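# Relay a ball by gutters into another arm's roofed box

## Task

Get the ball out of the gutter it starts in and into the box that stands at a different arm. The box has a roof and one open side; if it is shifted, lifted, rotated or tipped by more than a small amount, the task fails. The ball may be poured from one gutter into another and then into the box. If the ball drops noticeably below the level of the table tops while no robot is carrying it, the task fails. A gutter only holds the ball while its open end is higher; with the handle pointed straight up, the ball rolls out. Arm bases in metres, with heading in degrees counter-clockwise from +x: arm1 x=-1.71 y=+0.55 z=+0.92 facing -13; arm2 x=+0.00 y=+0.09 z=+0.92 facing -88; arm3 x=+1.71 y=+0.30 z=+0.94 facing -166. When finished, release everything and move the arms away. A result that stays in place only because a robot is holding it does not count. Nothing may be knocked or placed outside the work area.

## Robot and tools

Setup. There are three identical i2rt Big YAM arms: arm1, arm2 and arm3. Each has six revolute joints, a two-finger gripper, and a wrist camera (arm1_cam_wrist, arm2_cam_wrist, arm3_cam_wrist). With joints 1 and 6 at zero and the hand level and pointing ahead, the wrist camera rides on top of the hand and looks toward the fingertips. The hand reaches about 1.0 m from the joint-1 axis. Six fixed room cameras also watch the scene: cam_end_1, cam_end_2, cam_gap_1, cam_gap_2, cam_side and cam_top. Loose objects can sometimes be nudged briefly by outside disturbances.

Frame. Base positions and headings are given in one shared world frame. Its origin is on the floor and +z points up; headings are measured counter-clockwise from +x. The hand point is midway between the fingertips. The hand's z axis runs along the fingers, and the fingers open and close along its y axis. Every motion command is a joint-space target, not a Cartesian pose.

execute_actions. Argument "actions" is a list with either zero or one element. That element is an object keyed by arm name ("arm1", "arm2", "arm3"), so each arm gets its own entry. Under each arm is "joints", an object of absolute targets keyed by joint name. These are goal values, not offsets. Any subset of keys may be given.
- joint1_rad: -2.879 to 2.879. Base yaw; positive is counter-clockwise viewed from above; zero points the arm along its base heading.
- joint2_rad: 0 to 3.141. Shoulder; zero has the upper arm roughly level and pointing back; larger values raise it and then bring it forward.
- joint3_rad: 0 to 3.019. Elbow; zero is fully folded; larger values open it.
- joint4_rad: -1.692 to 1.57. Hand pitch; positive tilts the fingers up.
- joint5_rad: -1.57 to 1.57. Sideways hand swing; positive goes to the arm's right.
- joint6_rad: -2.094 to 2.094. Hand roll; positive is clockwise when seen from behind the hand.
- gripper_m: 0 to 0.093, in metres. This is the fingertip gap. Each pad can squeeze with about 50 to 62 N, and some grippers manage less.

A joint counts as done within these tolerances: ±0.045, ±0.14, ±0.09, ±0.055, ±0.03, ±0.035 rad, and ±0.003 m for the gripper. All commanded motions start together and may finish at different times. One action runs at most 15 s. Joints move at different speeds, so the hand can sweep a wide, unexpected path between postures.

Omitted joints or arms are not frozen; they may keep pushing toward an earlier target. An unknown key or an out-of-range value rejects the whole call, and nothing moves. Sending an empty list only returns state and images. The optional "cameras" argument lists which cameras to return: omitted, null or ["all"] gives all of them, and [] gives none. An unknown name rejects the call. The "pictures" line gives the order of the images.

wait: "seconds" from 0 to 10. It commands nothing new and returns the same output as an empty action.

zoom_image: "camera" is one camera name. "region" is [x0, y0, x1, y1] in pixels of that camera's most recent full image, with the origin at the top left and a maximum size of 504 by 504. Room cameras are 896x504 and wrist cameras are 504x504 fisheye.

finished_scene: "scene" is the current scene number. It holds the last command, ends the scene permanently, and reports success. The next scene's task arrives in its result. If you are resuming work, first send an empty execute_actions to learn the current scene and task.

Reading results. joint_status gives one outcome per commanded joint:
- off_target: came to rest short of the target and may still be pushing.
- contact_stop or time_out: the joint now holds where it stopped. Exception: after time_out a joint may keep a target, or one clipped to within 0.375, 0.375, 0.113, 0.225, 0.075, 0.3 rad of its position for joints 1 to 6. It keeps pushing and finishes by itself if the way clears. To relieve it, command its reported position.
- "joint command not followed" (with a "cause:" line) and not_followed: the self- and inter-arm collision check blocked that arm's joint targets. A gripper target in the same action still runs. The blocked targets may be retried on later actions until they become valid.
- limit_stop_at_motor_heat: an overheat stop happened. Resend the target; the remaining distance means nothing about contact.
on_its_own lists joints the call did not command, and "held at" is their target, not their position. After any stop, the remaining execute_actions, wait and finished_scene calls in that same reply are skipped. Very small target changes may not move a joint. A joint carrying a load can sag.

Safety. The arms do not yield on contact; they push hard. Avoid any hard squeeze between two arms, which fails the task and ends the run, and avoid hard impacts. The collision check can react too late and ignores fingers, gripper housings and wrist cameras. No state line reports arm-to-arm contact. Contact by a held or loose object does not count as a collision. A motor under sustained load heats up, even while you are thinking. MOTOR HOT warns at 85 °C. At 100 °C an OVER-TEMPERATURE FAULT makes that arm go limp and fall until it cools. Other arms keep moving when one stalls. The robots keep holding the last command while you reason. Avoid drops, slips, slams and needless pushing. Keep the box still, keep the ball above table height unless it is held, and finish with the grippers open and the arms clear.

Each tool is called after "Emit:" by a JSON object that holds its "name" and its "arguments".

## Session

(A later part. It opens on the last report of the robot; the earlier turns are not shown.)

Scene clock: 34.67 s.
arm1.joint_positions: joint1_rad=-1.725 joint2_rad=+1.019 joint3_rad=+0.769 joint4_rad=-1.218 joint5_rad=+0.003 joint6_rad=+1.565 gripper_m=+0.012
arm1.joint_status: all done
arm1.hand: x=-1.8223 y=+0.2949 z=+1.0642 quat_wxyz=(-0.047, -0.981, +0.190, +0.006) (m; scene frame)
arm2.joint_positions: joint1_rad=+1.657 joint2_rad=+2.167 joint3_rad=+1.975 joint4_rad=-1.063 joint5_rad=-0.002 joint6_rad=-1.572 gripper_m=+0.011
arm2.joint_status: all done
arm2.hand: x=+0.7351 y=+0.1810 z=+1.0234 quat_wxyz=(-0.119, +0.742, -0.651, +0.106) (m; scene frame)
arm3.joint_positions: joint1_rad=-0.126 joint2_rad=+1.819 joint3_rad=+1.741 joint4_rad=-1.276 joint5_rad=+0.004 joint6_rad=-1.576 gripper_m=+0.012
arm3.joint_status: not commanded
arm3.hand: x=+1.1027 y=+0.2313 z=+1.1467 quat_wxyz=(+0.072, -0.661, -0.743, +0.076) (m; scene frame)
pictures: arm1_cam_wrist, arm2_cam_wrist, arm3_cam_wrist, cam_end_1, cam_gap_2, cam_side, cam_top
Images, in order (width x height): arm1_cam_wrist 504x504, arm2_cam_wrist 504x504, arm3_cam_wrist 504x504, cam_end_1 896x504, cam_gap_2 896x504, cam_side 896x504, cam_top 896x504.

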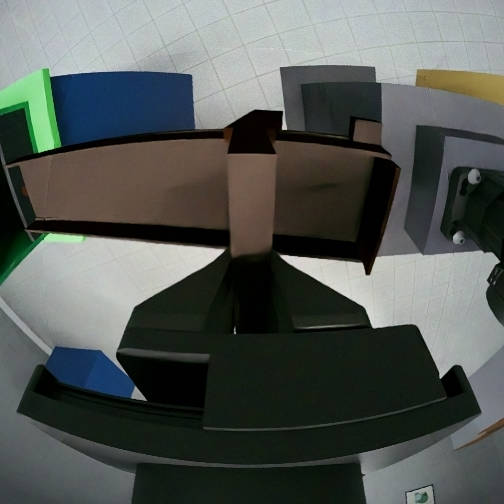

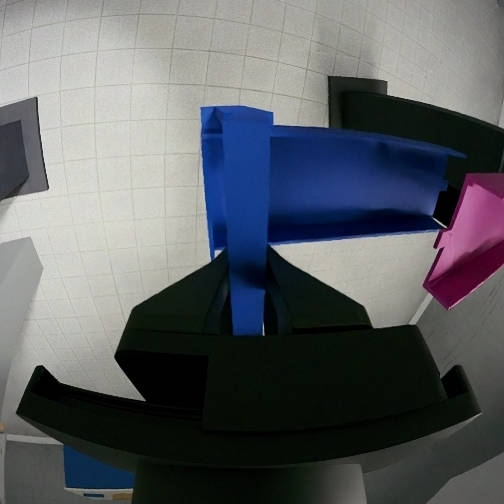

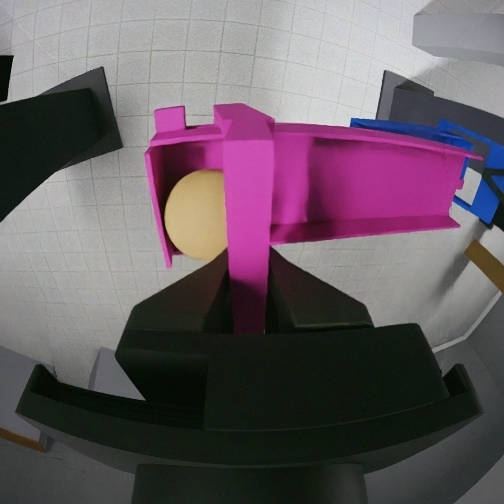

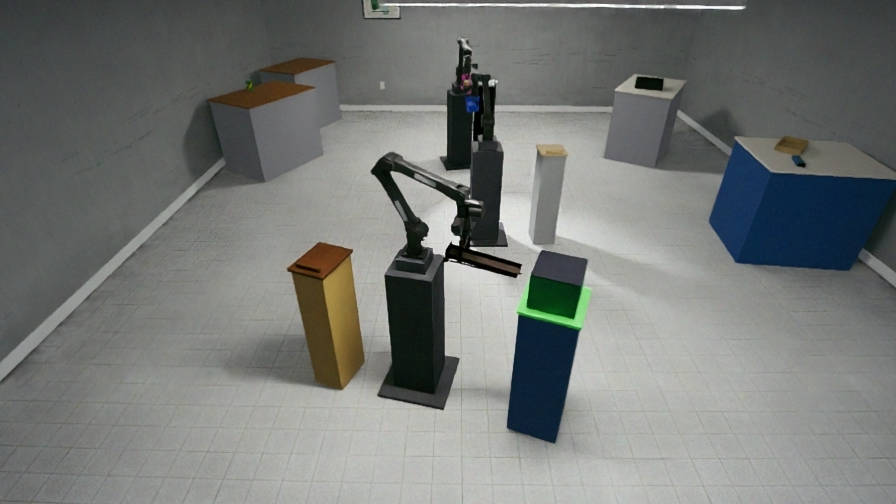

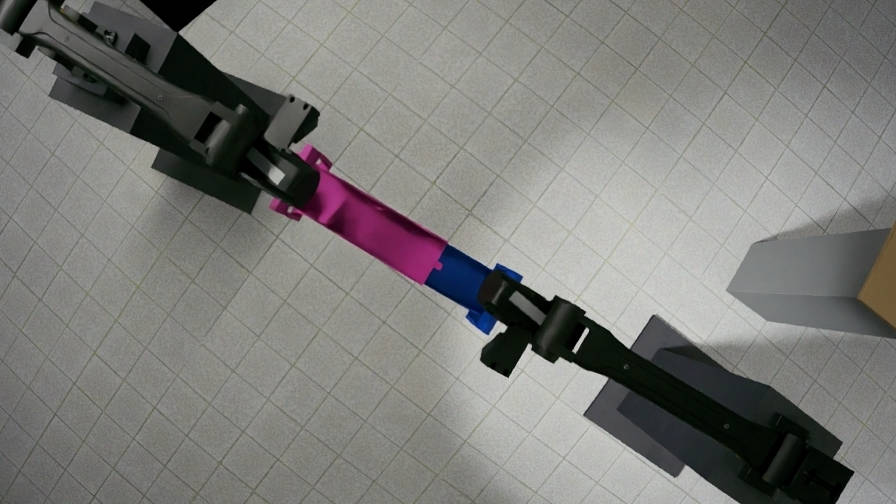

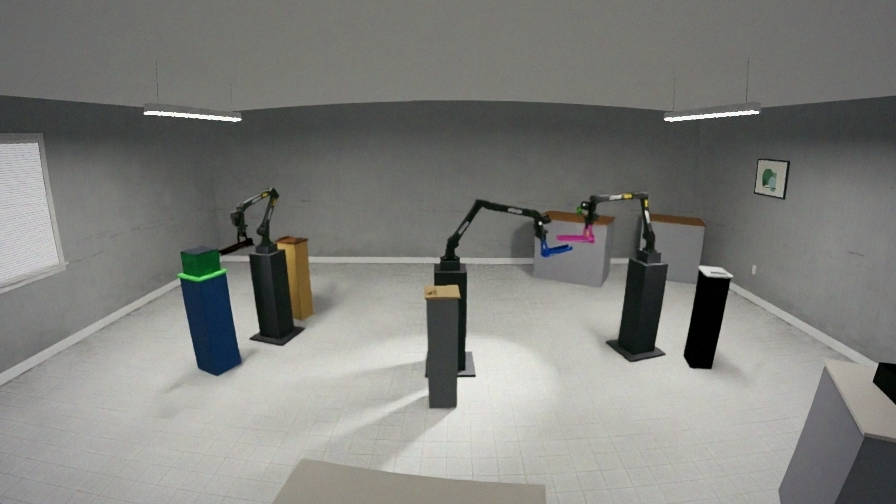

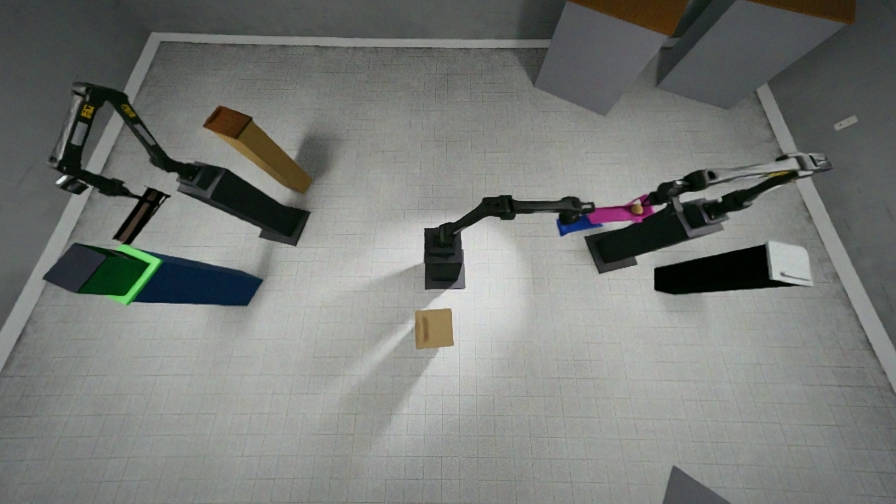

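Emit:
{"name": "zoom_image", "arguments": {"camera": "cam_side", "region": [525, 200, 605, 265]}}

Emit:
{"name": "zoom_image", "arguments": {"camera": "cam_gap_2", "region": [360, 190, 540, 350]}}

Emit:
{"name": "zoom_image", "arguments": {"camera": "cam_end_1", "region": [430, 190, 610, 340]}}

Emit:
{"name": "zoom_image", "arguments": {"camera": "arm1_cam_wrist", "region": [0, 60, 130, 300]}}

Region (525, 200, 605, 265) of cam_side's 896x504 image, scaled by 6.300, with more detail than that image has; it fills the top 410 rows of this view, and the rest is white.

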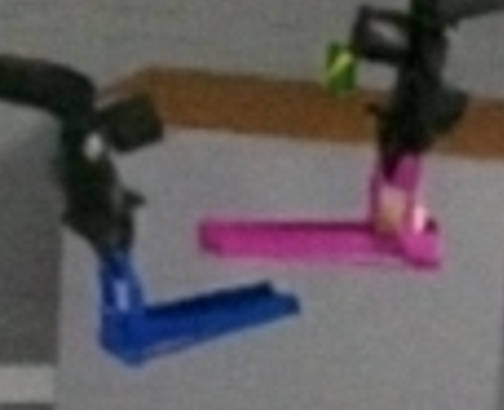

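Region (360, 190, 540, 350) of cam_gap_2's 896x504 image, scaled by 2.800, with more detail than that image has.

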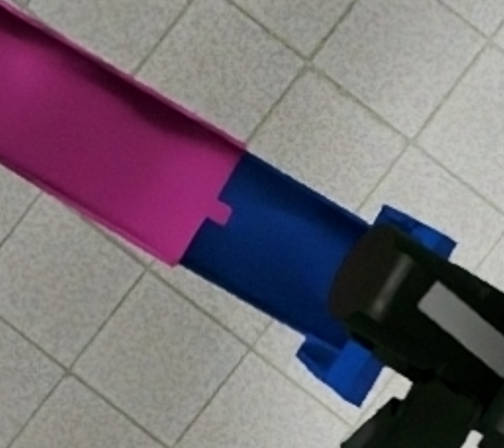

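Region (430, 190, 610, 340) of cam_end_1's 896x504 image, scaled by 2.800, with more detail than that image has.

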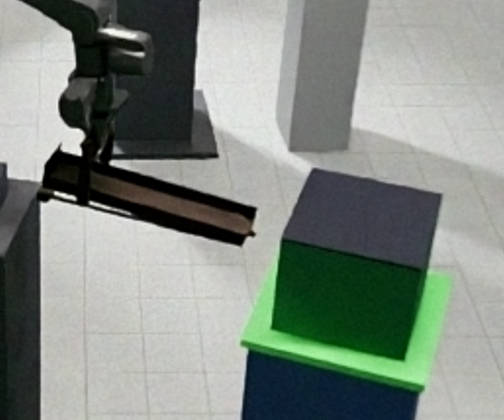

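Region (0, 60, 130, 300) of arm1_cam_wrist's 504x504 image, scaled by 2.100, with more detail than that image has; it fills the left 273 columns of this view, and the rest is white.

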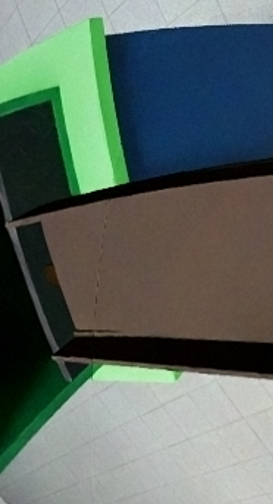

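Emit:
{"name": "execute_actions", "arguments": {"actions": [{"arm3": {"joints": {"joint4_rad": -1.42}}, "arm1": {"joints": {"joint2_rad": 1.155, "joint3_rad": 0.96, "joint4_rad": -1.27}}}], "cameras": ["arm1_cam_wrist", "arm2_cam_wrist", "arm3_cam_wrist", "cam_gap_2", "cam_side", "cam_end_1"]}}

Scene clock: 36.33 s.
arm1.joint_positions: joint1_rad=-1.725 joint2_rad=+1.164 joint3_rad=+0.902 joint4_rad=-1.266 joint5_rad=+0.003 joint6_rad=+1.566 gripper_m=+0.012
arm1.joint_status: all done
arm1.hand: x=-1.8365 y=+0.2603 z=+1.0750 quat_wxyz=(-0.017, -0.982, +0.190, +0.000) (m; scene frame)
arm2.joint_positions: joint1_rad=+1.657 joint2_rad=+2.167 joint3_rad=+1.975 joint4_rad=-1.063 joint5_rad=-0.002 joint6_rad=-1.572 gripper_m=+0.011
arm2.joint_status: not commanded
arm2.hand: x=+0.7351 y=+0.1810 z=+1.0234 quat_wxyz=(-0.119, +0.742, -0.651, +0.106) (m; scene frame)
arm3.joint_positions: joint1_rad=-0.126 joint2_rad=+1.819 joint3_rad=+1.741 joint4_rad=-1.415 joint5_rad=+0.004 joint6_rad=-1.576 gripper_m=+0.012
arm3.joint_status: all done
arm3.hand: x=+1.1363 y=+0.2352 z=+1.1420 quat_wxyz=(+0.025, -0.664, -0.747, +0.024) (m; scene frame)
pictures: arm1_cam_wrist, arm2_cam_wrist, arm3_cam_wrist, cam_end_1, cam_gap_2, cam_side
Images, in order (width x height): arm1_cam_wrist 504x504, arm2_cam_wrist 504x504, arm3_cam_wrist 504x504, cam_end_1 896x504, cam_gap_2 896x504, cam_side 896x504.

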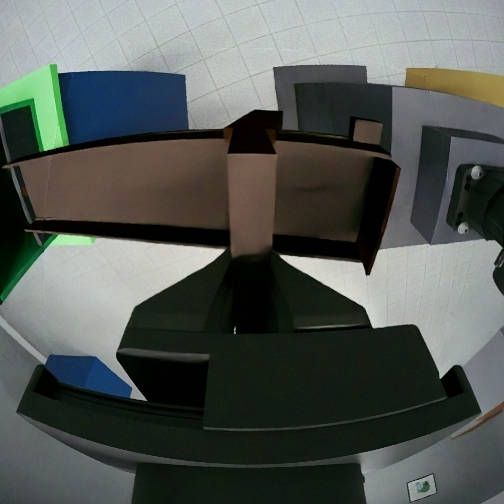

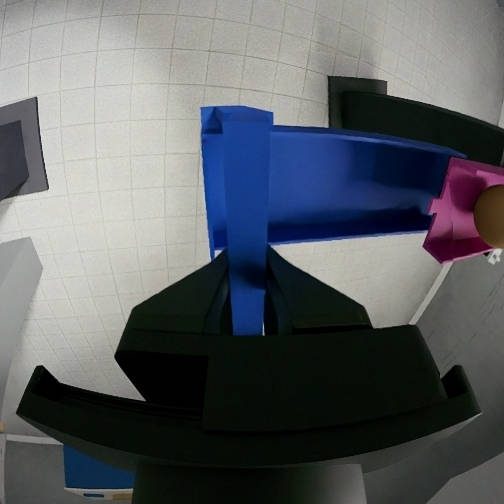

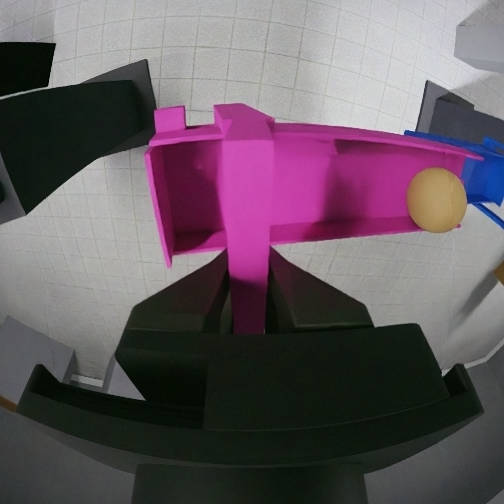

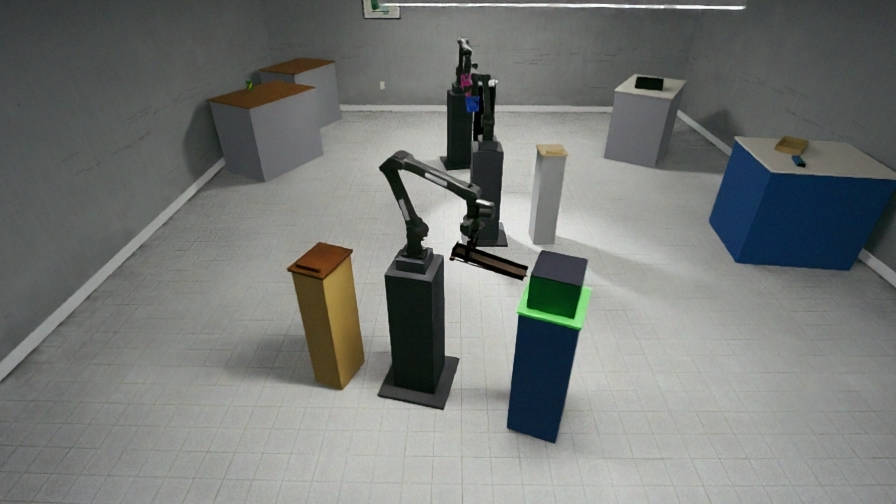

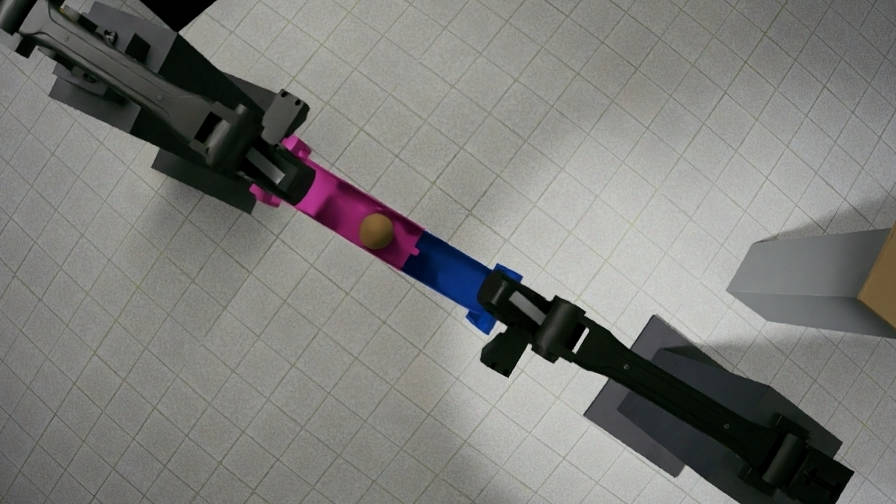

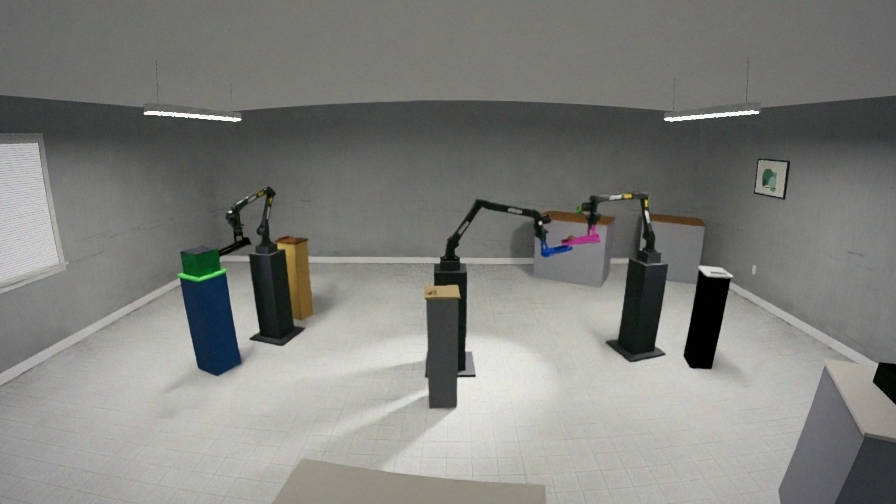

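Emit:
{"name": "wait", "arguments": {"seconds": 2}}

Scene clock: 38.37 s.
arm1.joint_positions: joint1_rad=-1.725 joint2_rad=+1.164 joint3_rad=+0.902 joint4_rad=-1.266 joint5_rad=+0.003 joint6_rad=+1.566 gripper_m=+0.012
arm1.joint_status: all done
arm1.hand: x=-1.8365 y=+0.2603 z=+1.0750 quat_wxyz=(-0.017, -0.982, +0.190, +0.000) (m; scene frame)
arm2.joint_positions: joint1_rad=+1.657 joint2_rad=+2.167 joint3_rad=+1.975 joint4_rad=-1.066 joint5_rad=-0.002 joint6_rad=-1.573 gripper_m=+0.011
arm2.joint_status: not commanded
arm2.hand: x=+0.7344 y=+0.1809 z=+1.0232 quat_wxyz=(-0.118, +0.742, -0.651, +0.105) (m; scene frame)
arm3.joint_positions: joint1_rad=-0.126 joint2_rad=+1.819 joint3_rad=+1.741 joint4_rad=-1.416 joint5_rad=+0.004 joint6_rad=-1.576 gripper_m=+0.012
arm3.joint_status: all done
arm3.hand: x=+1.1364 y=+0.2352 z=+1.1420 quat_wxyz=(+0.025, -0.664, -0.747, +0.024) (m; scene frame)
wait: 2.00 s; at rest by 0.77 s
pictures: arm1_cam_wrist, arm2_cam_wrist, arm3_cam_wrist, cam_end_1, cam_end_2, cam_gap_1, cam_gap_2, cam_side, cam_top
Images, in order (width x height): arm1_cam_wrist 504x504, arm2_cam_wrist 504x504, arm3_cam_wrist 504x504, cam_end_1 896x504, cam_end_2 896x504, cam_gap_1 896x504, cam_gap_2 896x504, cam_side 896x504, cam_top 896x504.

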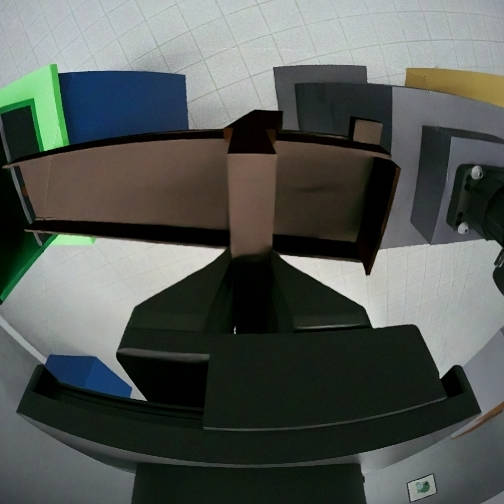

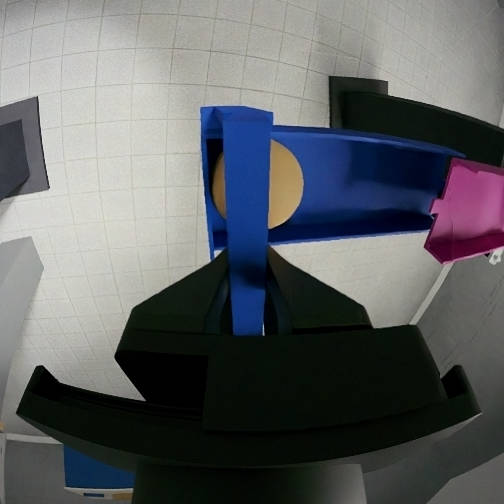

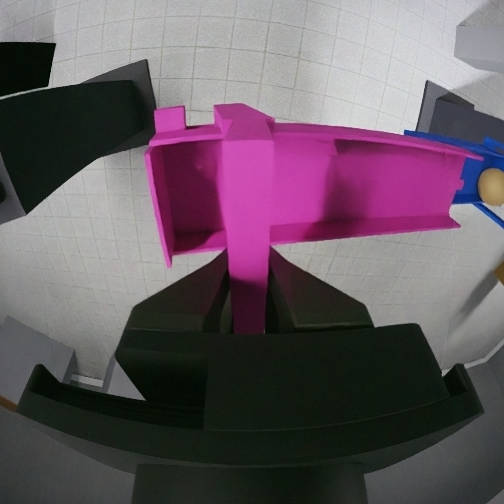

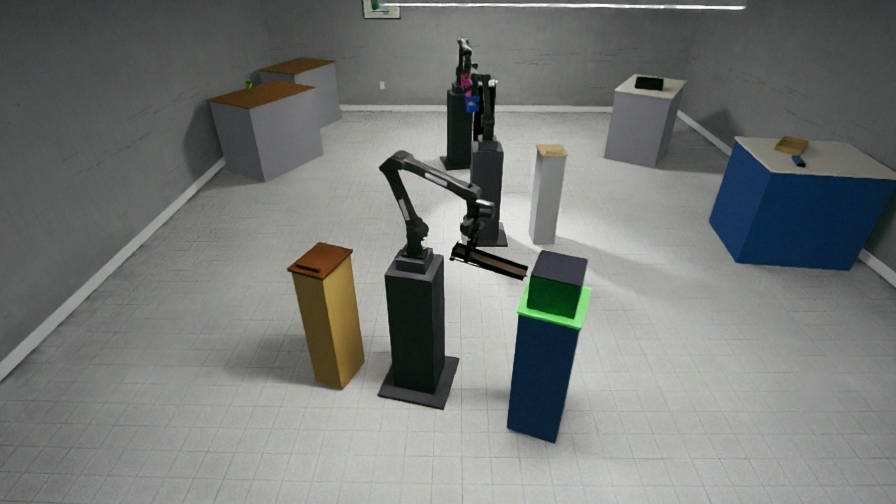

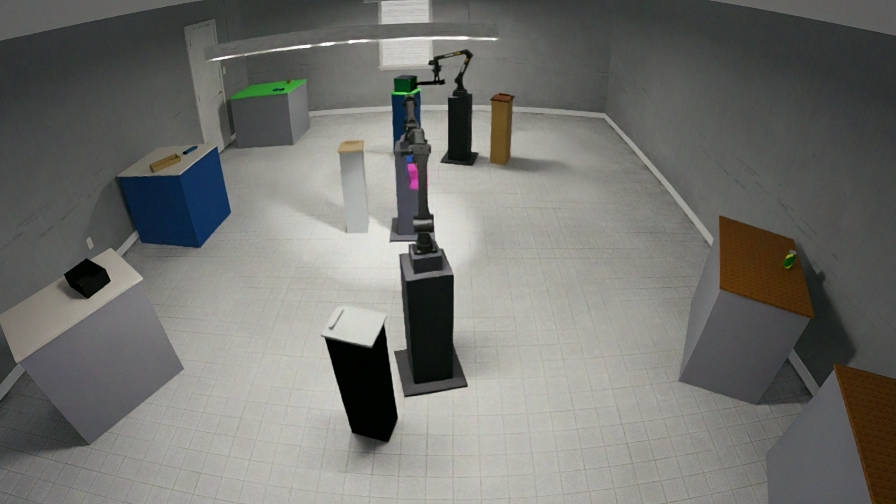

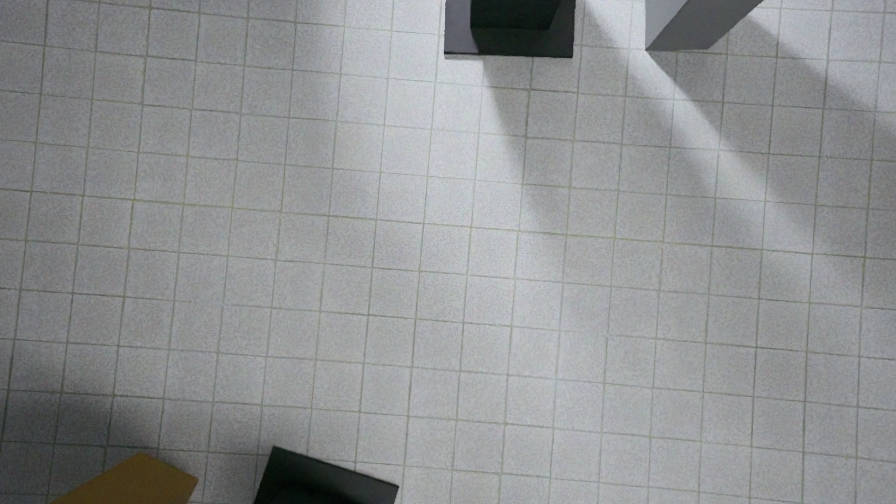

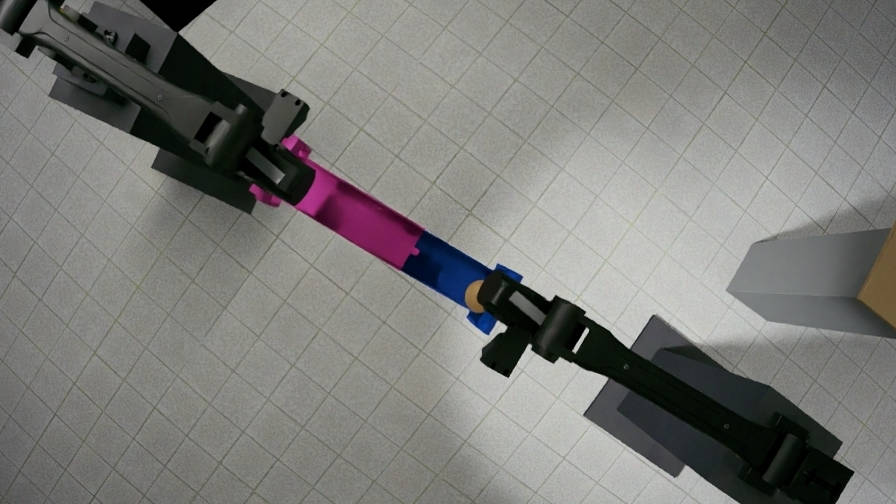

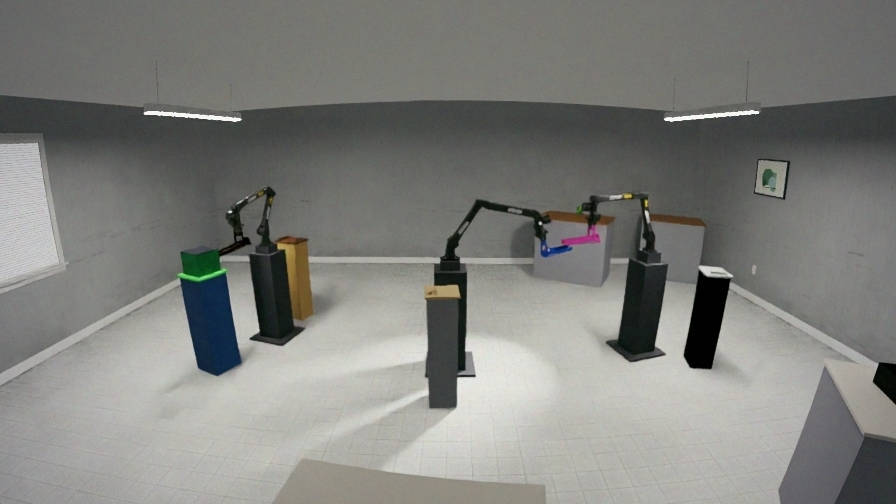

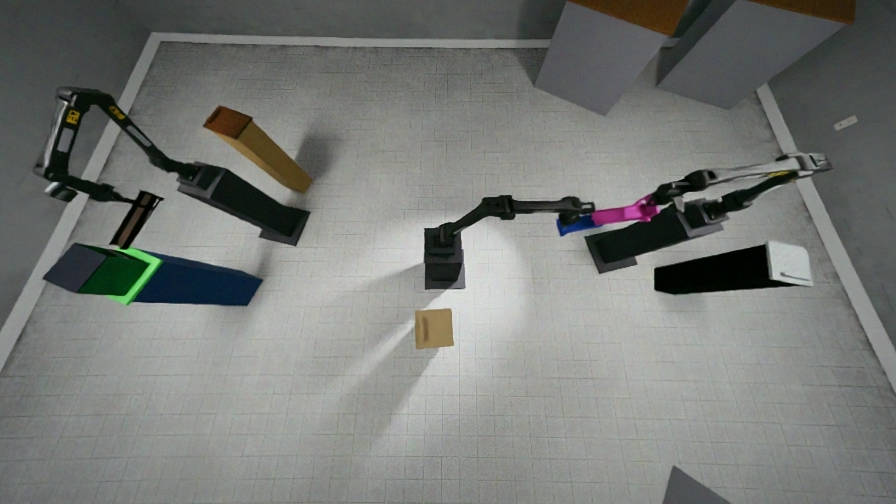

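The first pour worked. Let me inspect details.

Emit:
{"name": "zoom_image", "arguments": {"camera": "cam_side", "region": [525, 200, 605, 265]}}

Emit:
{"name": "zoom_image", "arguments": {"camera": "cam_end_2", "region": [385, 50, 455, 105]}}

Emit:
{"name": "zoom_image", "arguments": {"camera": "arm1_cam_wrist", "region": [0, 90, 100, 270]}}

Emit:
{"name": "zoom_image", "arguments": {"camera": "cam_end_1", "region": [440, 225, 600, 335]}}

Region (525, 200, 605, 265) of cam_side's 896x504 image, scaled by 6.300, with more detail than that image has; it fills the top 410 rows of this view, and the rest is white.

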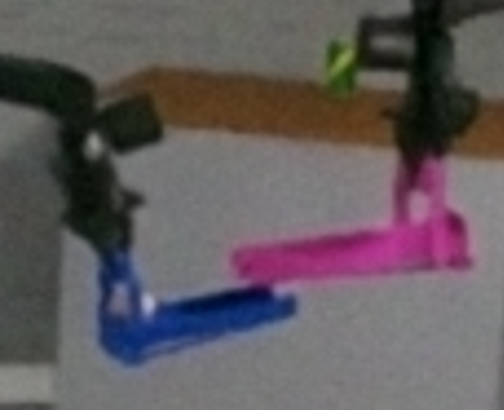

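Region (385, 50, 455, 105) of cam_end_2's 896x504 image, scaled by 7.200, with more detail than that image has; it fills the top 396 rows of this view, and the rest is white.

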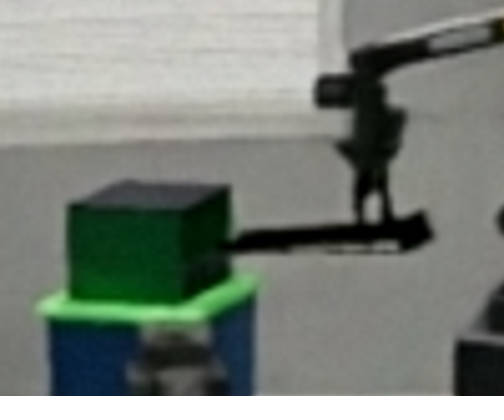

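Region (0, 90, 100, 270) of arm1_cam_wrist's 504x504 image, scaled by 2.800, with more detail than that image has.

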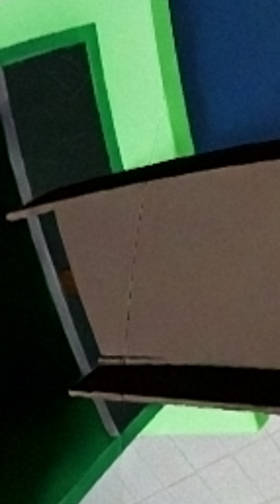

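Region (440, 225, 600, 335) of cam_end_1's 896x504 image, scaled by 3.150, with more detail than that image has; it fills the top 346 rows of this view, and the rest is white.

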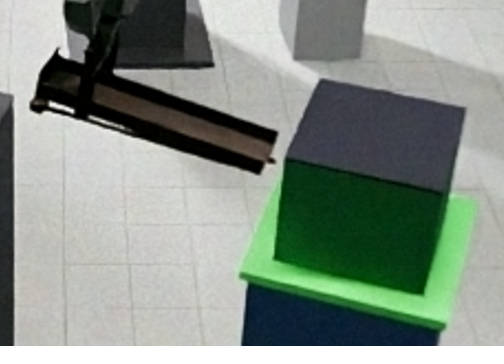

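Emit:
{"name": "execute_actions", "arguments": {"actions": [{"arm3": {"joints": {"joint1_rad": 0.9, "joint2_rad": 1.72}}, "arm1": {"joints": {"joint1_rad": -0.7}}}], "cameras": ["arm2_cam_wrist"]}}

Emit:
{"name": "execute_actions", "arguments": {"actions": [{"arm2": {"joints": {"joint1_rad": 0.1, "joint2_rad": 1.93, "joint4_rad": -0.99}}, "arm3": {"joints": {"joint1_rad": 2.494, "joint4_rad": -1.55, "joint5_rad": 0.21, "joint6_rad": -0.16}}, "arm1": {"joints": {"joint1_rad": -0.036, "joint2_rad": 2.083, "joint3_rad": 1.885, "joint4_rad": -1.0}}}], "cameras": ["arm2_cam_wrist", "cam_side"]}}

Scene clock: 41.17 s.
arm1.joint_positions: joint1_rad=-0.705 joint2_rad=+1.164 joint3_rad=+0.902 joint4_rad=-1.266 joint5_rad=-0.001 joint6_rad=+1.568 gripper_m=+0.012
arm1.joint_status: all done
arm1.hand: x=-1.5316 y=+0.2971 z=+1.0790 quat_wxyz=(-0.020, -0.950, -0.312, -0.014) (m; scene frame)
arm2.joint_positions: joint1_rad=+1.657 joint2_rad=+2.167 joint3_rad=+1.975 joint4_rad=-1.066 joint5_rad=-0.002 joint6_rad=-1.573 gripper_m=+0.011
arm2.joint_status: not commanded
arm2.hand: x=+0.7344 y=+0.1809 z=+1.0232 quat_wxyz=(-0.118, +0.742, -0.651, +0.105) (m; scene frame)
arm3.joint_positions: joint1_rad=+0.904 joint2_rad=+1.733 joint3_rad=+1.741 joint4_rad=-1.416 joint5_rad=-0.003 joint6_rad=-1.576 gripper_m=+0.012
arm3.joint_status: all done
arm3.hand: x=+1.4756 y=-0.2211 z=+1.1915 quat_wxyz=(+0.013, -0.209, -0.975, +0.078) (m; scene frame)
pictures: arm2_cam_wrist
Images, in order (width x height): arm2_cam_wrist 504x504.

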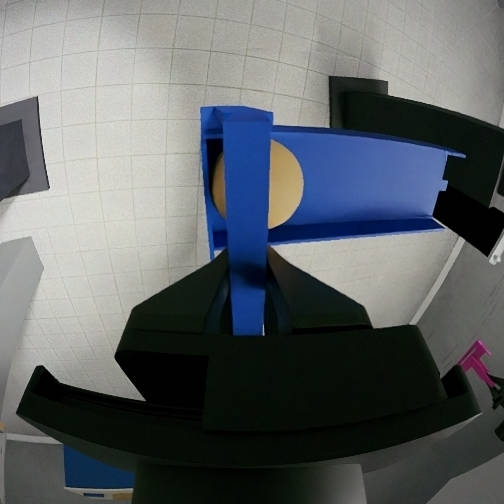

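Scene clock: 43.27 s.
arm1.joint_positions: joint1_rad=-0.032 joint2_rad=+2.102 joint3_rad=+1.811 joint4_rad=-1.003 joint5_rad=-0.001 joint6_rad=+1.570 gripper_m=+0.012
arm1.joint_status: all done
arm1.hand: x=-1.0352 y=+0.3655 z=+1.0017 quat_wxyz=(-0.111, -0.786, -0.601, -0.091) (m; scene frame)
arm2.joint_positions: joint1_rad=+0.091 joint2_rad=+1.950 joint3_rad=+1.992 joint4_rad=-0.990 joint5_rad=+0.004 joint6_rad=-1.574 gripper_m=+0.011
arm2.joint_status: all done
arm2.hand: x=+0.0966 y=-0.6563 z=+1.1964 quat_wxyz=(-0.021, +0.063, -0.949, +0.307) (m; scene frame)
arm3.joint_positions: joint1_rad=+2.500 joint2_rad=+1.733 joint3_rad=+1.741 joint4_rad=-1.543 joint5_rad=+0.204 joint6_rad=-0.168 gripper_m=+0.012
arm3.joint_status: all done
arm3.hand: x=+2.1963 y=+0.0542 z=+1.1977 quat_wxyz=(+0.008, -0.119, -0.988, +0.101) (m; scene frame)
pictures: arm2_cam_wrist, cam_side
Images, in order (width x height): arm2_cam_wrist 504x504, cam_side 896x504.

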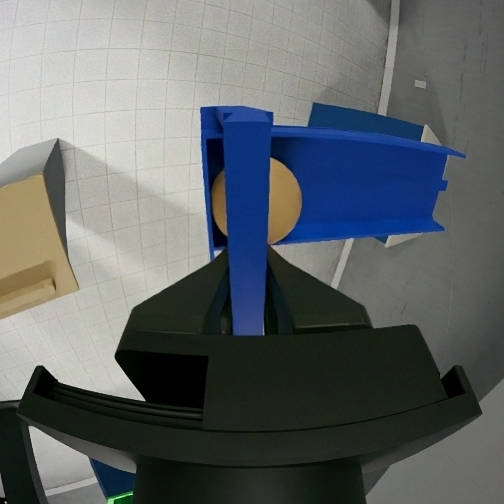

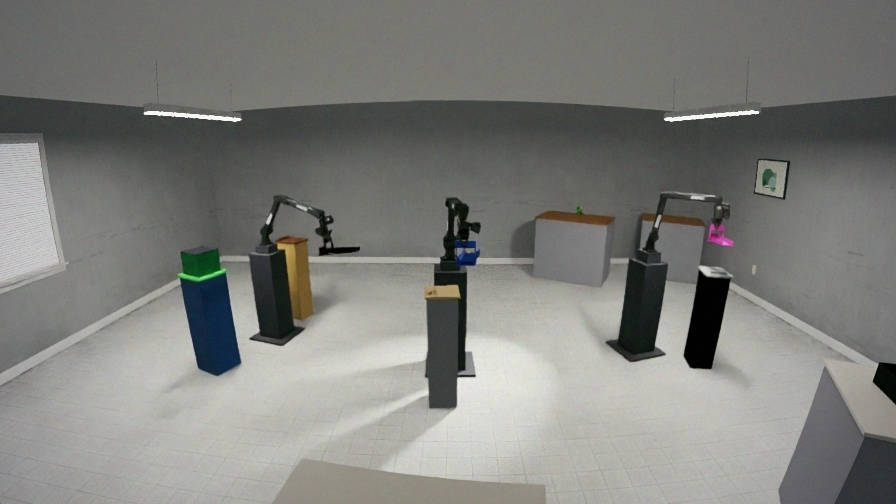

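Emit:
{"name": "execute_actions", "arguments": {"actions": [{"arm2": {"joints": {"joint1_rad": -1.862}}, "arm3": {"joints": {"joint2_rad": 1.885, "joint3_rad": 1.45, "joint4_rad": -1.085}}, "arm1": {"joints": {"joint3_rad": 1.92, "joint4_rad": -1.04}}}], "cameras": ["arm2_cam_wrist", "arm3_cam_wrist", "cam_side", "cam_gap_1"]}}

Scene clock: 45.70 s.
arm1.joint_positions: joint1_rad=-0.032 joint2_rad=+2.101 joint3_rad=+1.846 joint4_rad=-1.033 joint5_rad=-0.001 joint6_rad=+1.570 gripper_m=+0.012
arm1.joint_status: all done
arm1.hand: x=-1.0310 y=+0.3642 z=+1.0149 quat_wxyz=(-0.113, -0.786, -0.601, -0.093) (m; scene frame)
arm2.joint_positions: joint1_rad=-1.868 joint2_rad=+1.950 joint3_rad=+1.992 joint4_rad=-0.990 joint5_rad=+0.003 joint6_rad=-1.574 gripper_m=+0.011
arm2.joint_status: all done
arm2.hand: x=-0.7272 y=+0.2781 z=+1.1881 quat_wxyz=(+0.241, -0.754, -0.583, +0.184) (m; scene frame)
arm3.joint_positions: joint1_rad=+2.499 joint2_rad=+1.900 joint3_rad=+1.427 joint4_rad=-1.093 joint5_rad=+0.209 joint6_rad=-0.162 gripper_m=+0.012
arm3.joint_status: all done
arm3.hand: x=+2.2055 y=+0.0502 z=+0.9942 quat_wxyz=(+0.024, -0.121, -0.987, +0.099) (m; scene frame)
pictures: arm2_cam_wrist, arm3_cam_wrist, cam_gap_1, cam_side
Images, in order (width x height): arm2_cam_wrist 504x504, arm3_cam_wrist 504x504, cam_gap_1 896x504, cam_side 896x504.

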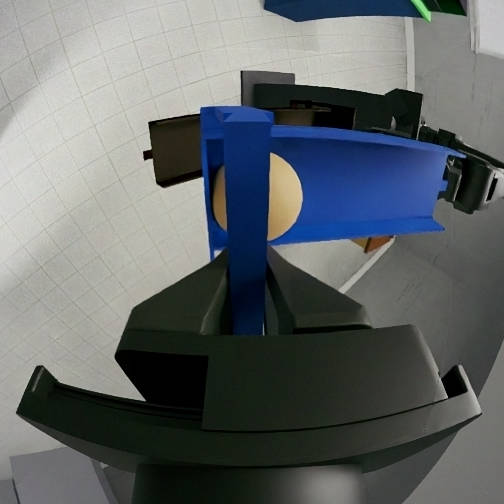

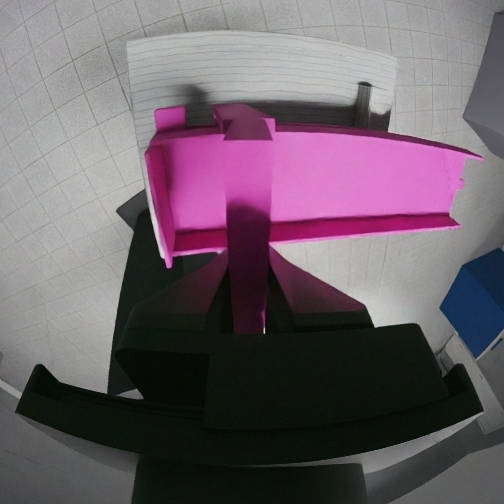

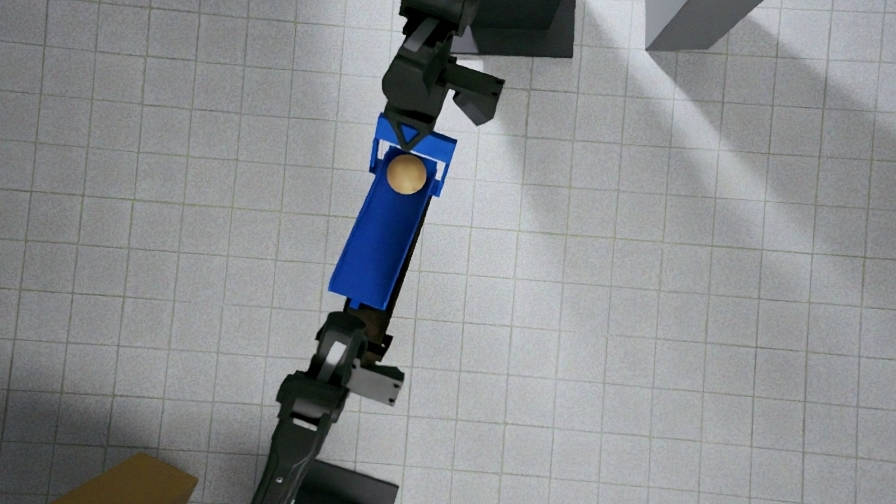

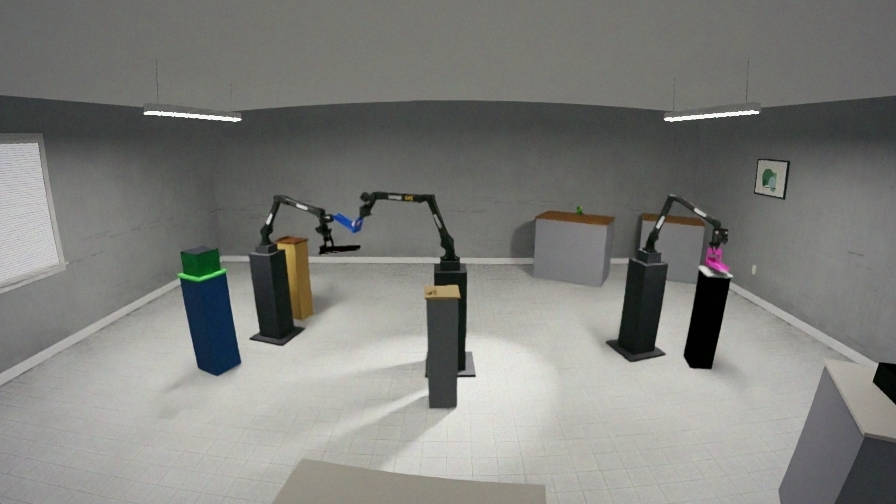

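Emit:
{"name": "execute_actions", "arguments": {"actions": [{"arm2": {"joints": {"joint4_rad": -1.39}}, "arm3": {"joints": {"joint2_rad": 1.94, "joint4_rad": -1.02}}}], "cameras": ["arm1_cam_wrist", "arm2_cam_wrist", "arm3_cam_wrist", "cam_side", "cam_gap_1", "cam_end_1", "cam_end_2"]}}

Scene clock: 46.97 s.
arm1.joint_positions: joint1_rad=-0.032 joint2_rad=+2.101 joint3_rad=+1.846 joint4_rad=-1.033 joint5_rad=-0.001 joint6_rad=+1.570 gripper_m=+0.012
arm1.joint_status: not commanded
arm1.hand: x=-1.0310 y=+0.3642 z=+1.0149 quat_wxyz=(-0.113, -0.786, -0.601, -0.093) (m; scene frame)
arm2.joint_positions: joint1_rad=-1.868 joint2_rad=+1.950 joint3_rad=+1.992 joint4_rad=-1.386 joint5_rad=+0.003 joint6_rad=-1.574 gripper_m=+0.011
arm2.joint_status: all done
arm2.hand: x=-0.6418 y=+0.2557 z=+1.1490 quat_wxyz=(+0.088, -0.786, -0.609, +0.066) (m; scene frame)
arm3.joint_positions: joint1_rad=+2.499 joint2_rad=+1.940 joint3_rad=+1.427 joint4_rad=-1.029 joint5_rad=+0.209 joint6_rad=-0.162 gripper_m=+0.012
arm3.joint_status: all done
arm3.hand: x=+2.2166 y=+0.0456 z=+0.9731 quat_wxyz=(+0.012, -0.122, -0.987, +0.102) (m; scene frame)
pictures: arm1_cam_wrist, arm2_cam_wrist, arm3_cam_wrist, cam_end_1, cam_end_2, cam_gap_1, cam_side
Images, in order (width x height): arm1_cam_wrist 504x504, arm2_cam_wrist 504x504, arm3_cam_wrist 504x504, cam_end_1 896x504, cam_end_2 896x504, cam_gap_1 896x504, cam_side 896x504.

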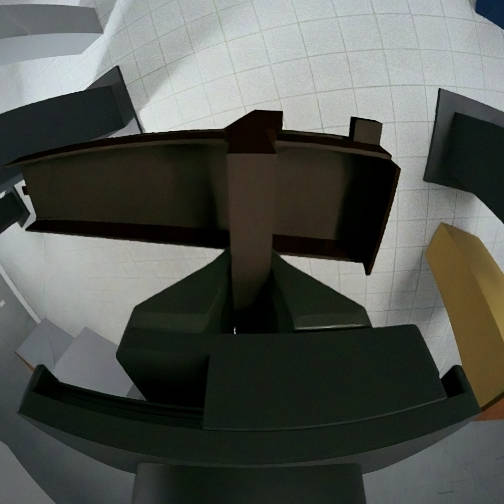

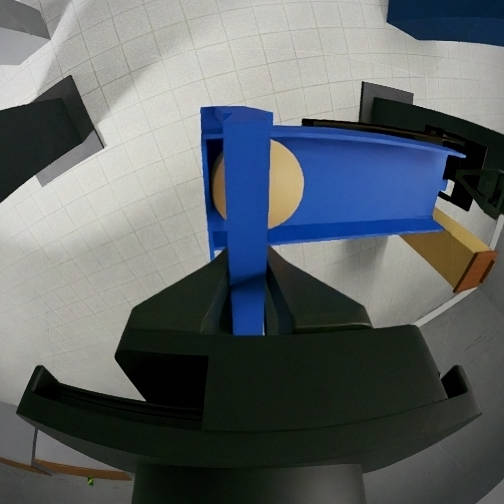

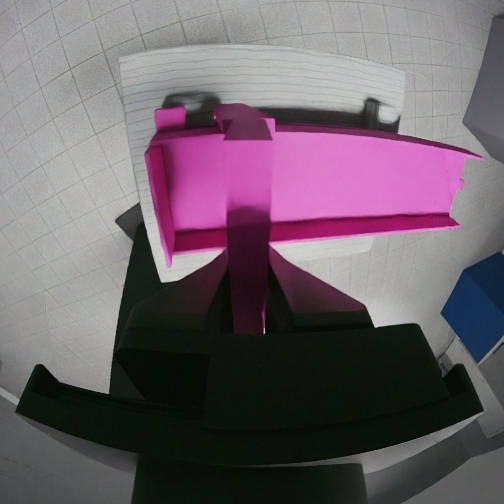

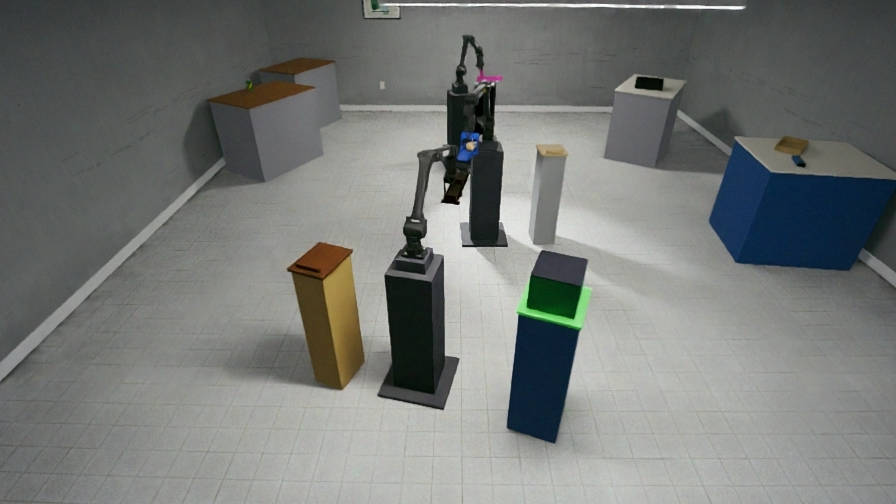

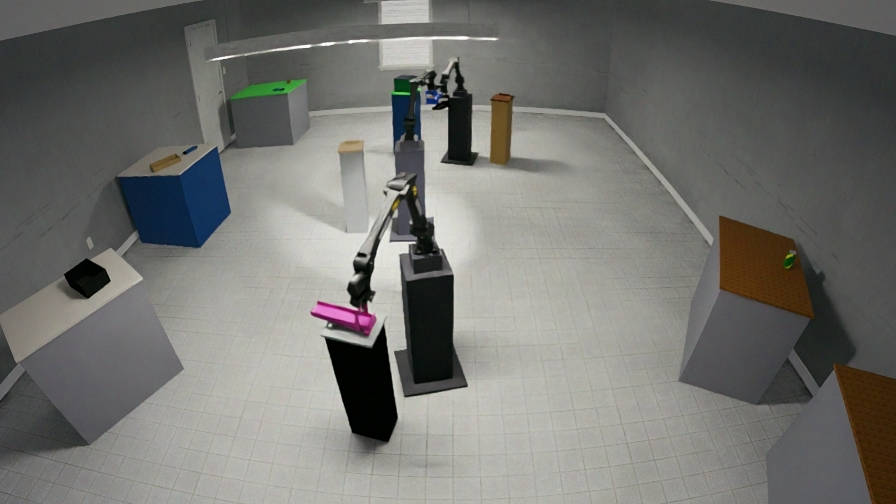

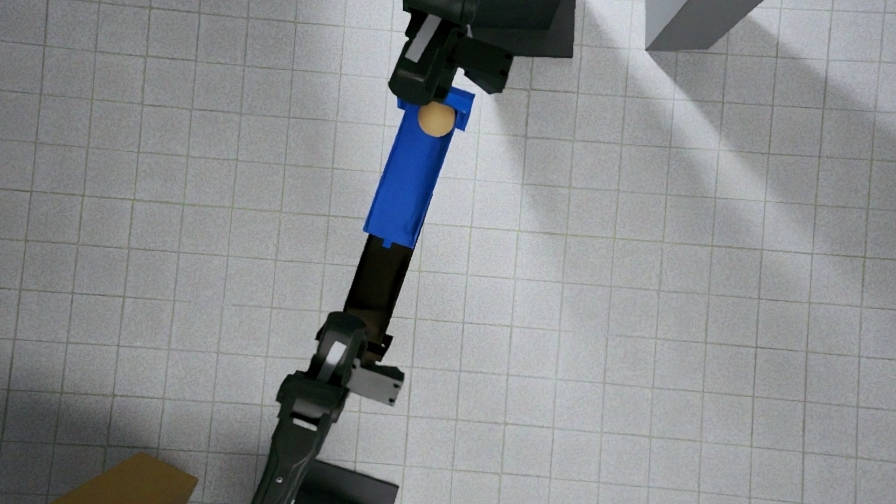

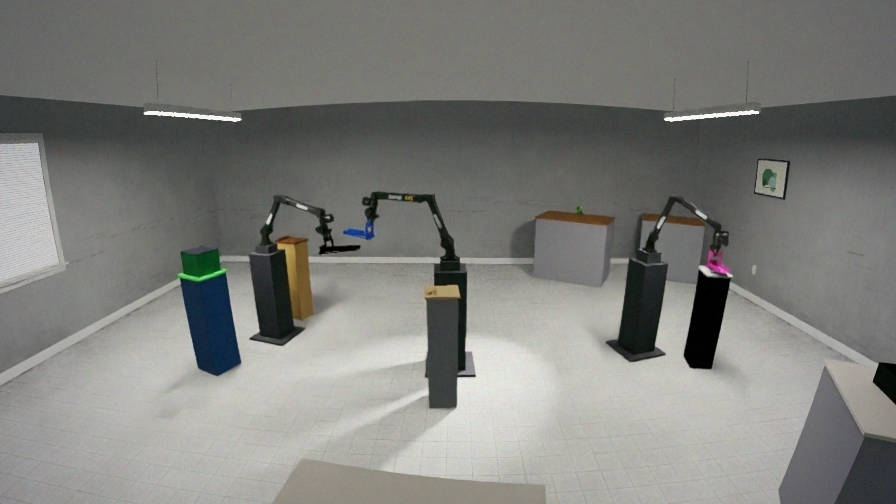

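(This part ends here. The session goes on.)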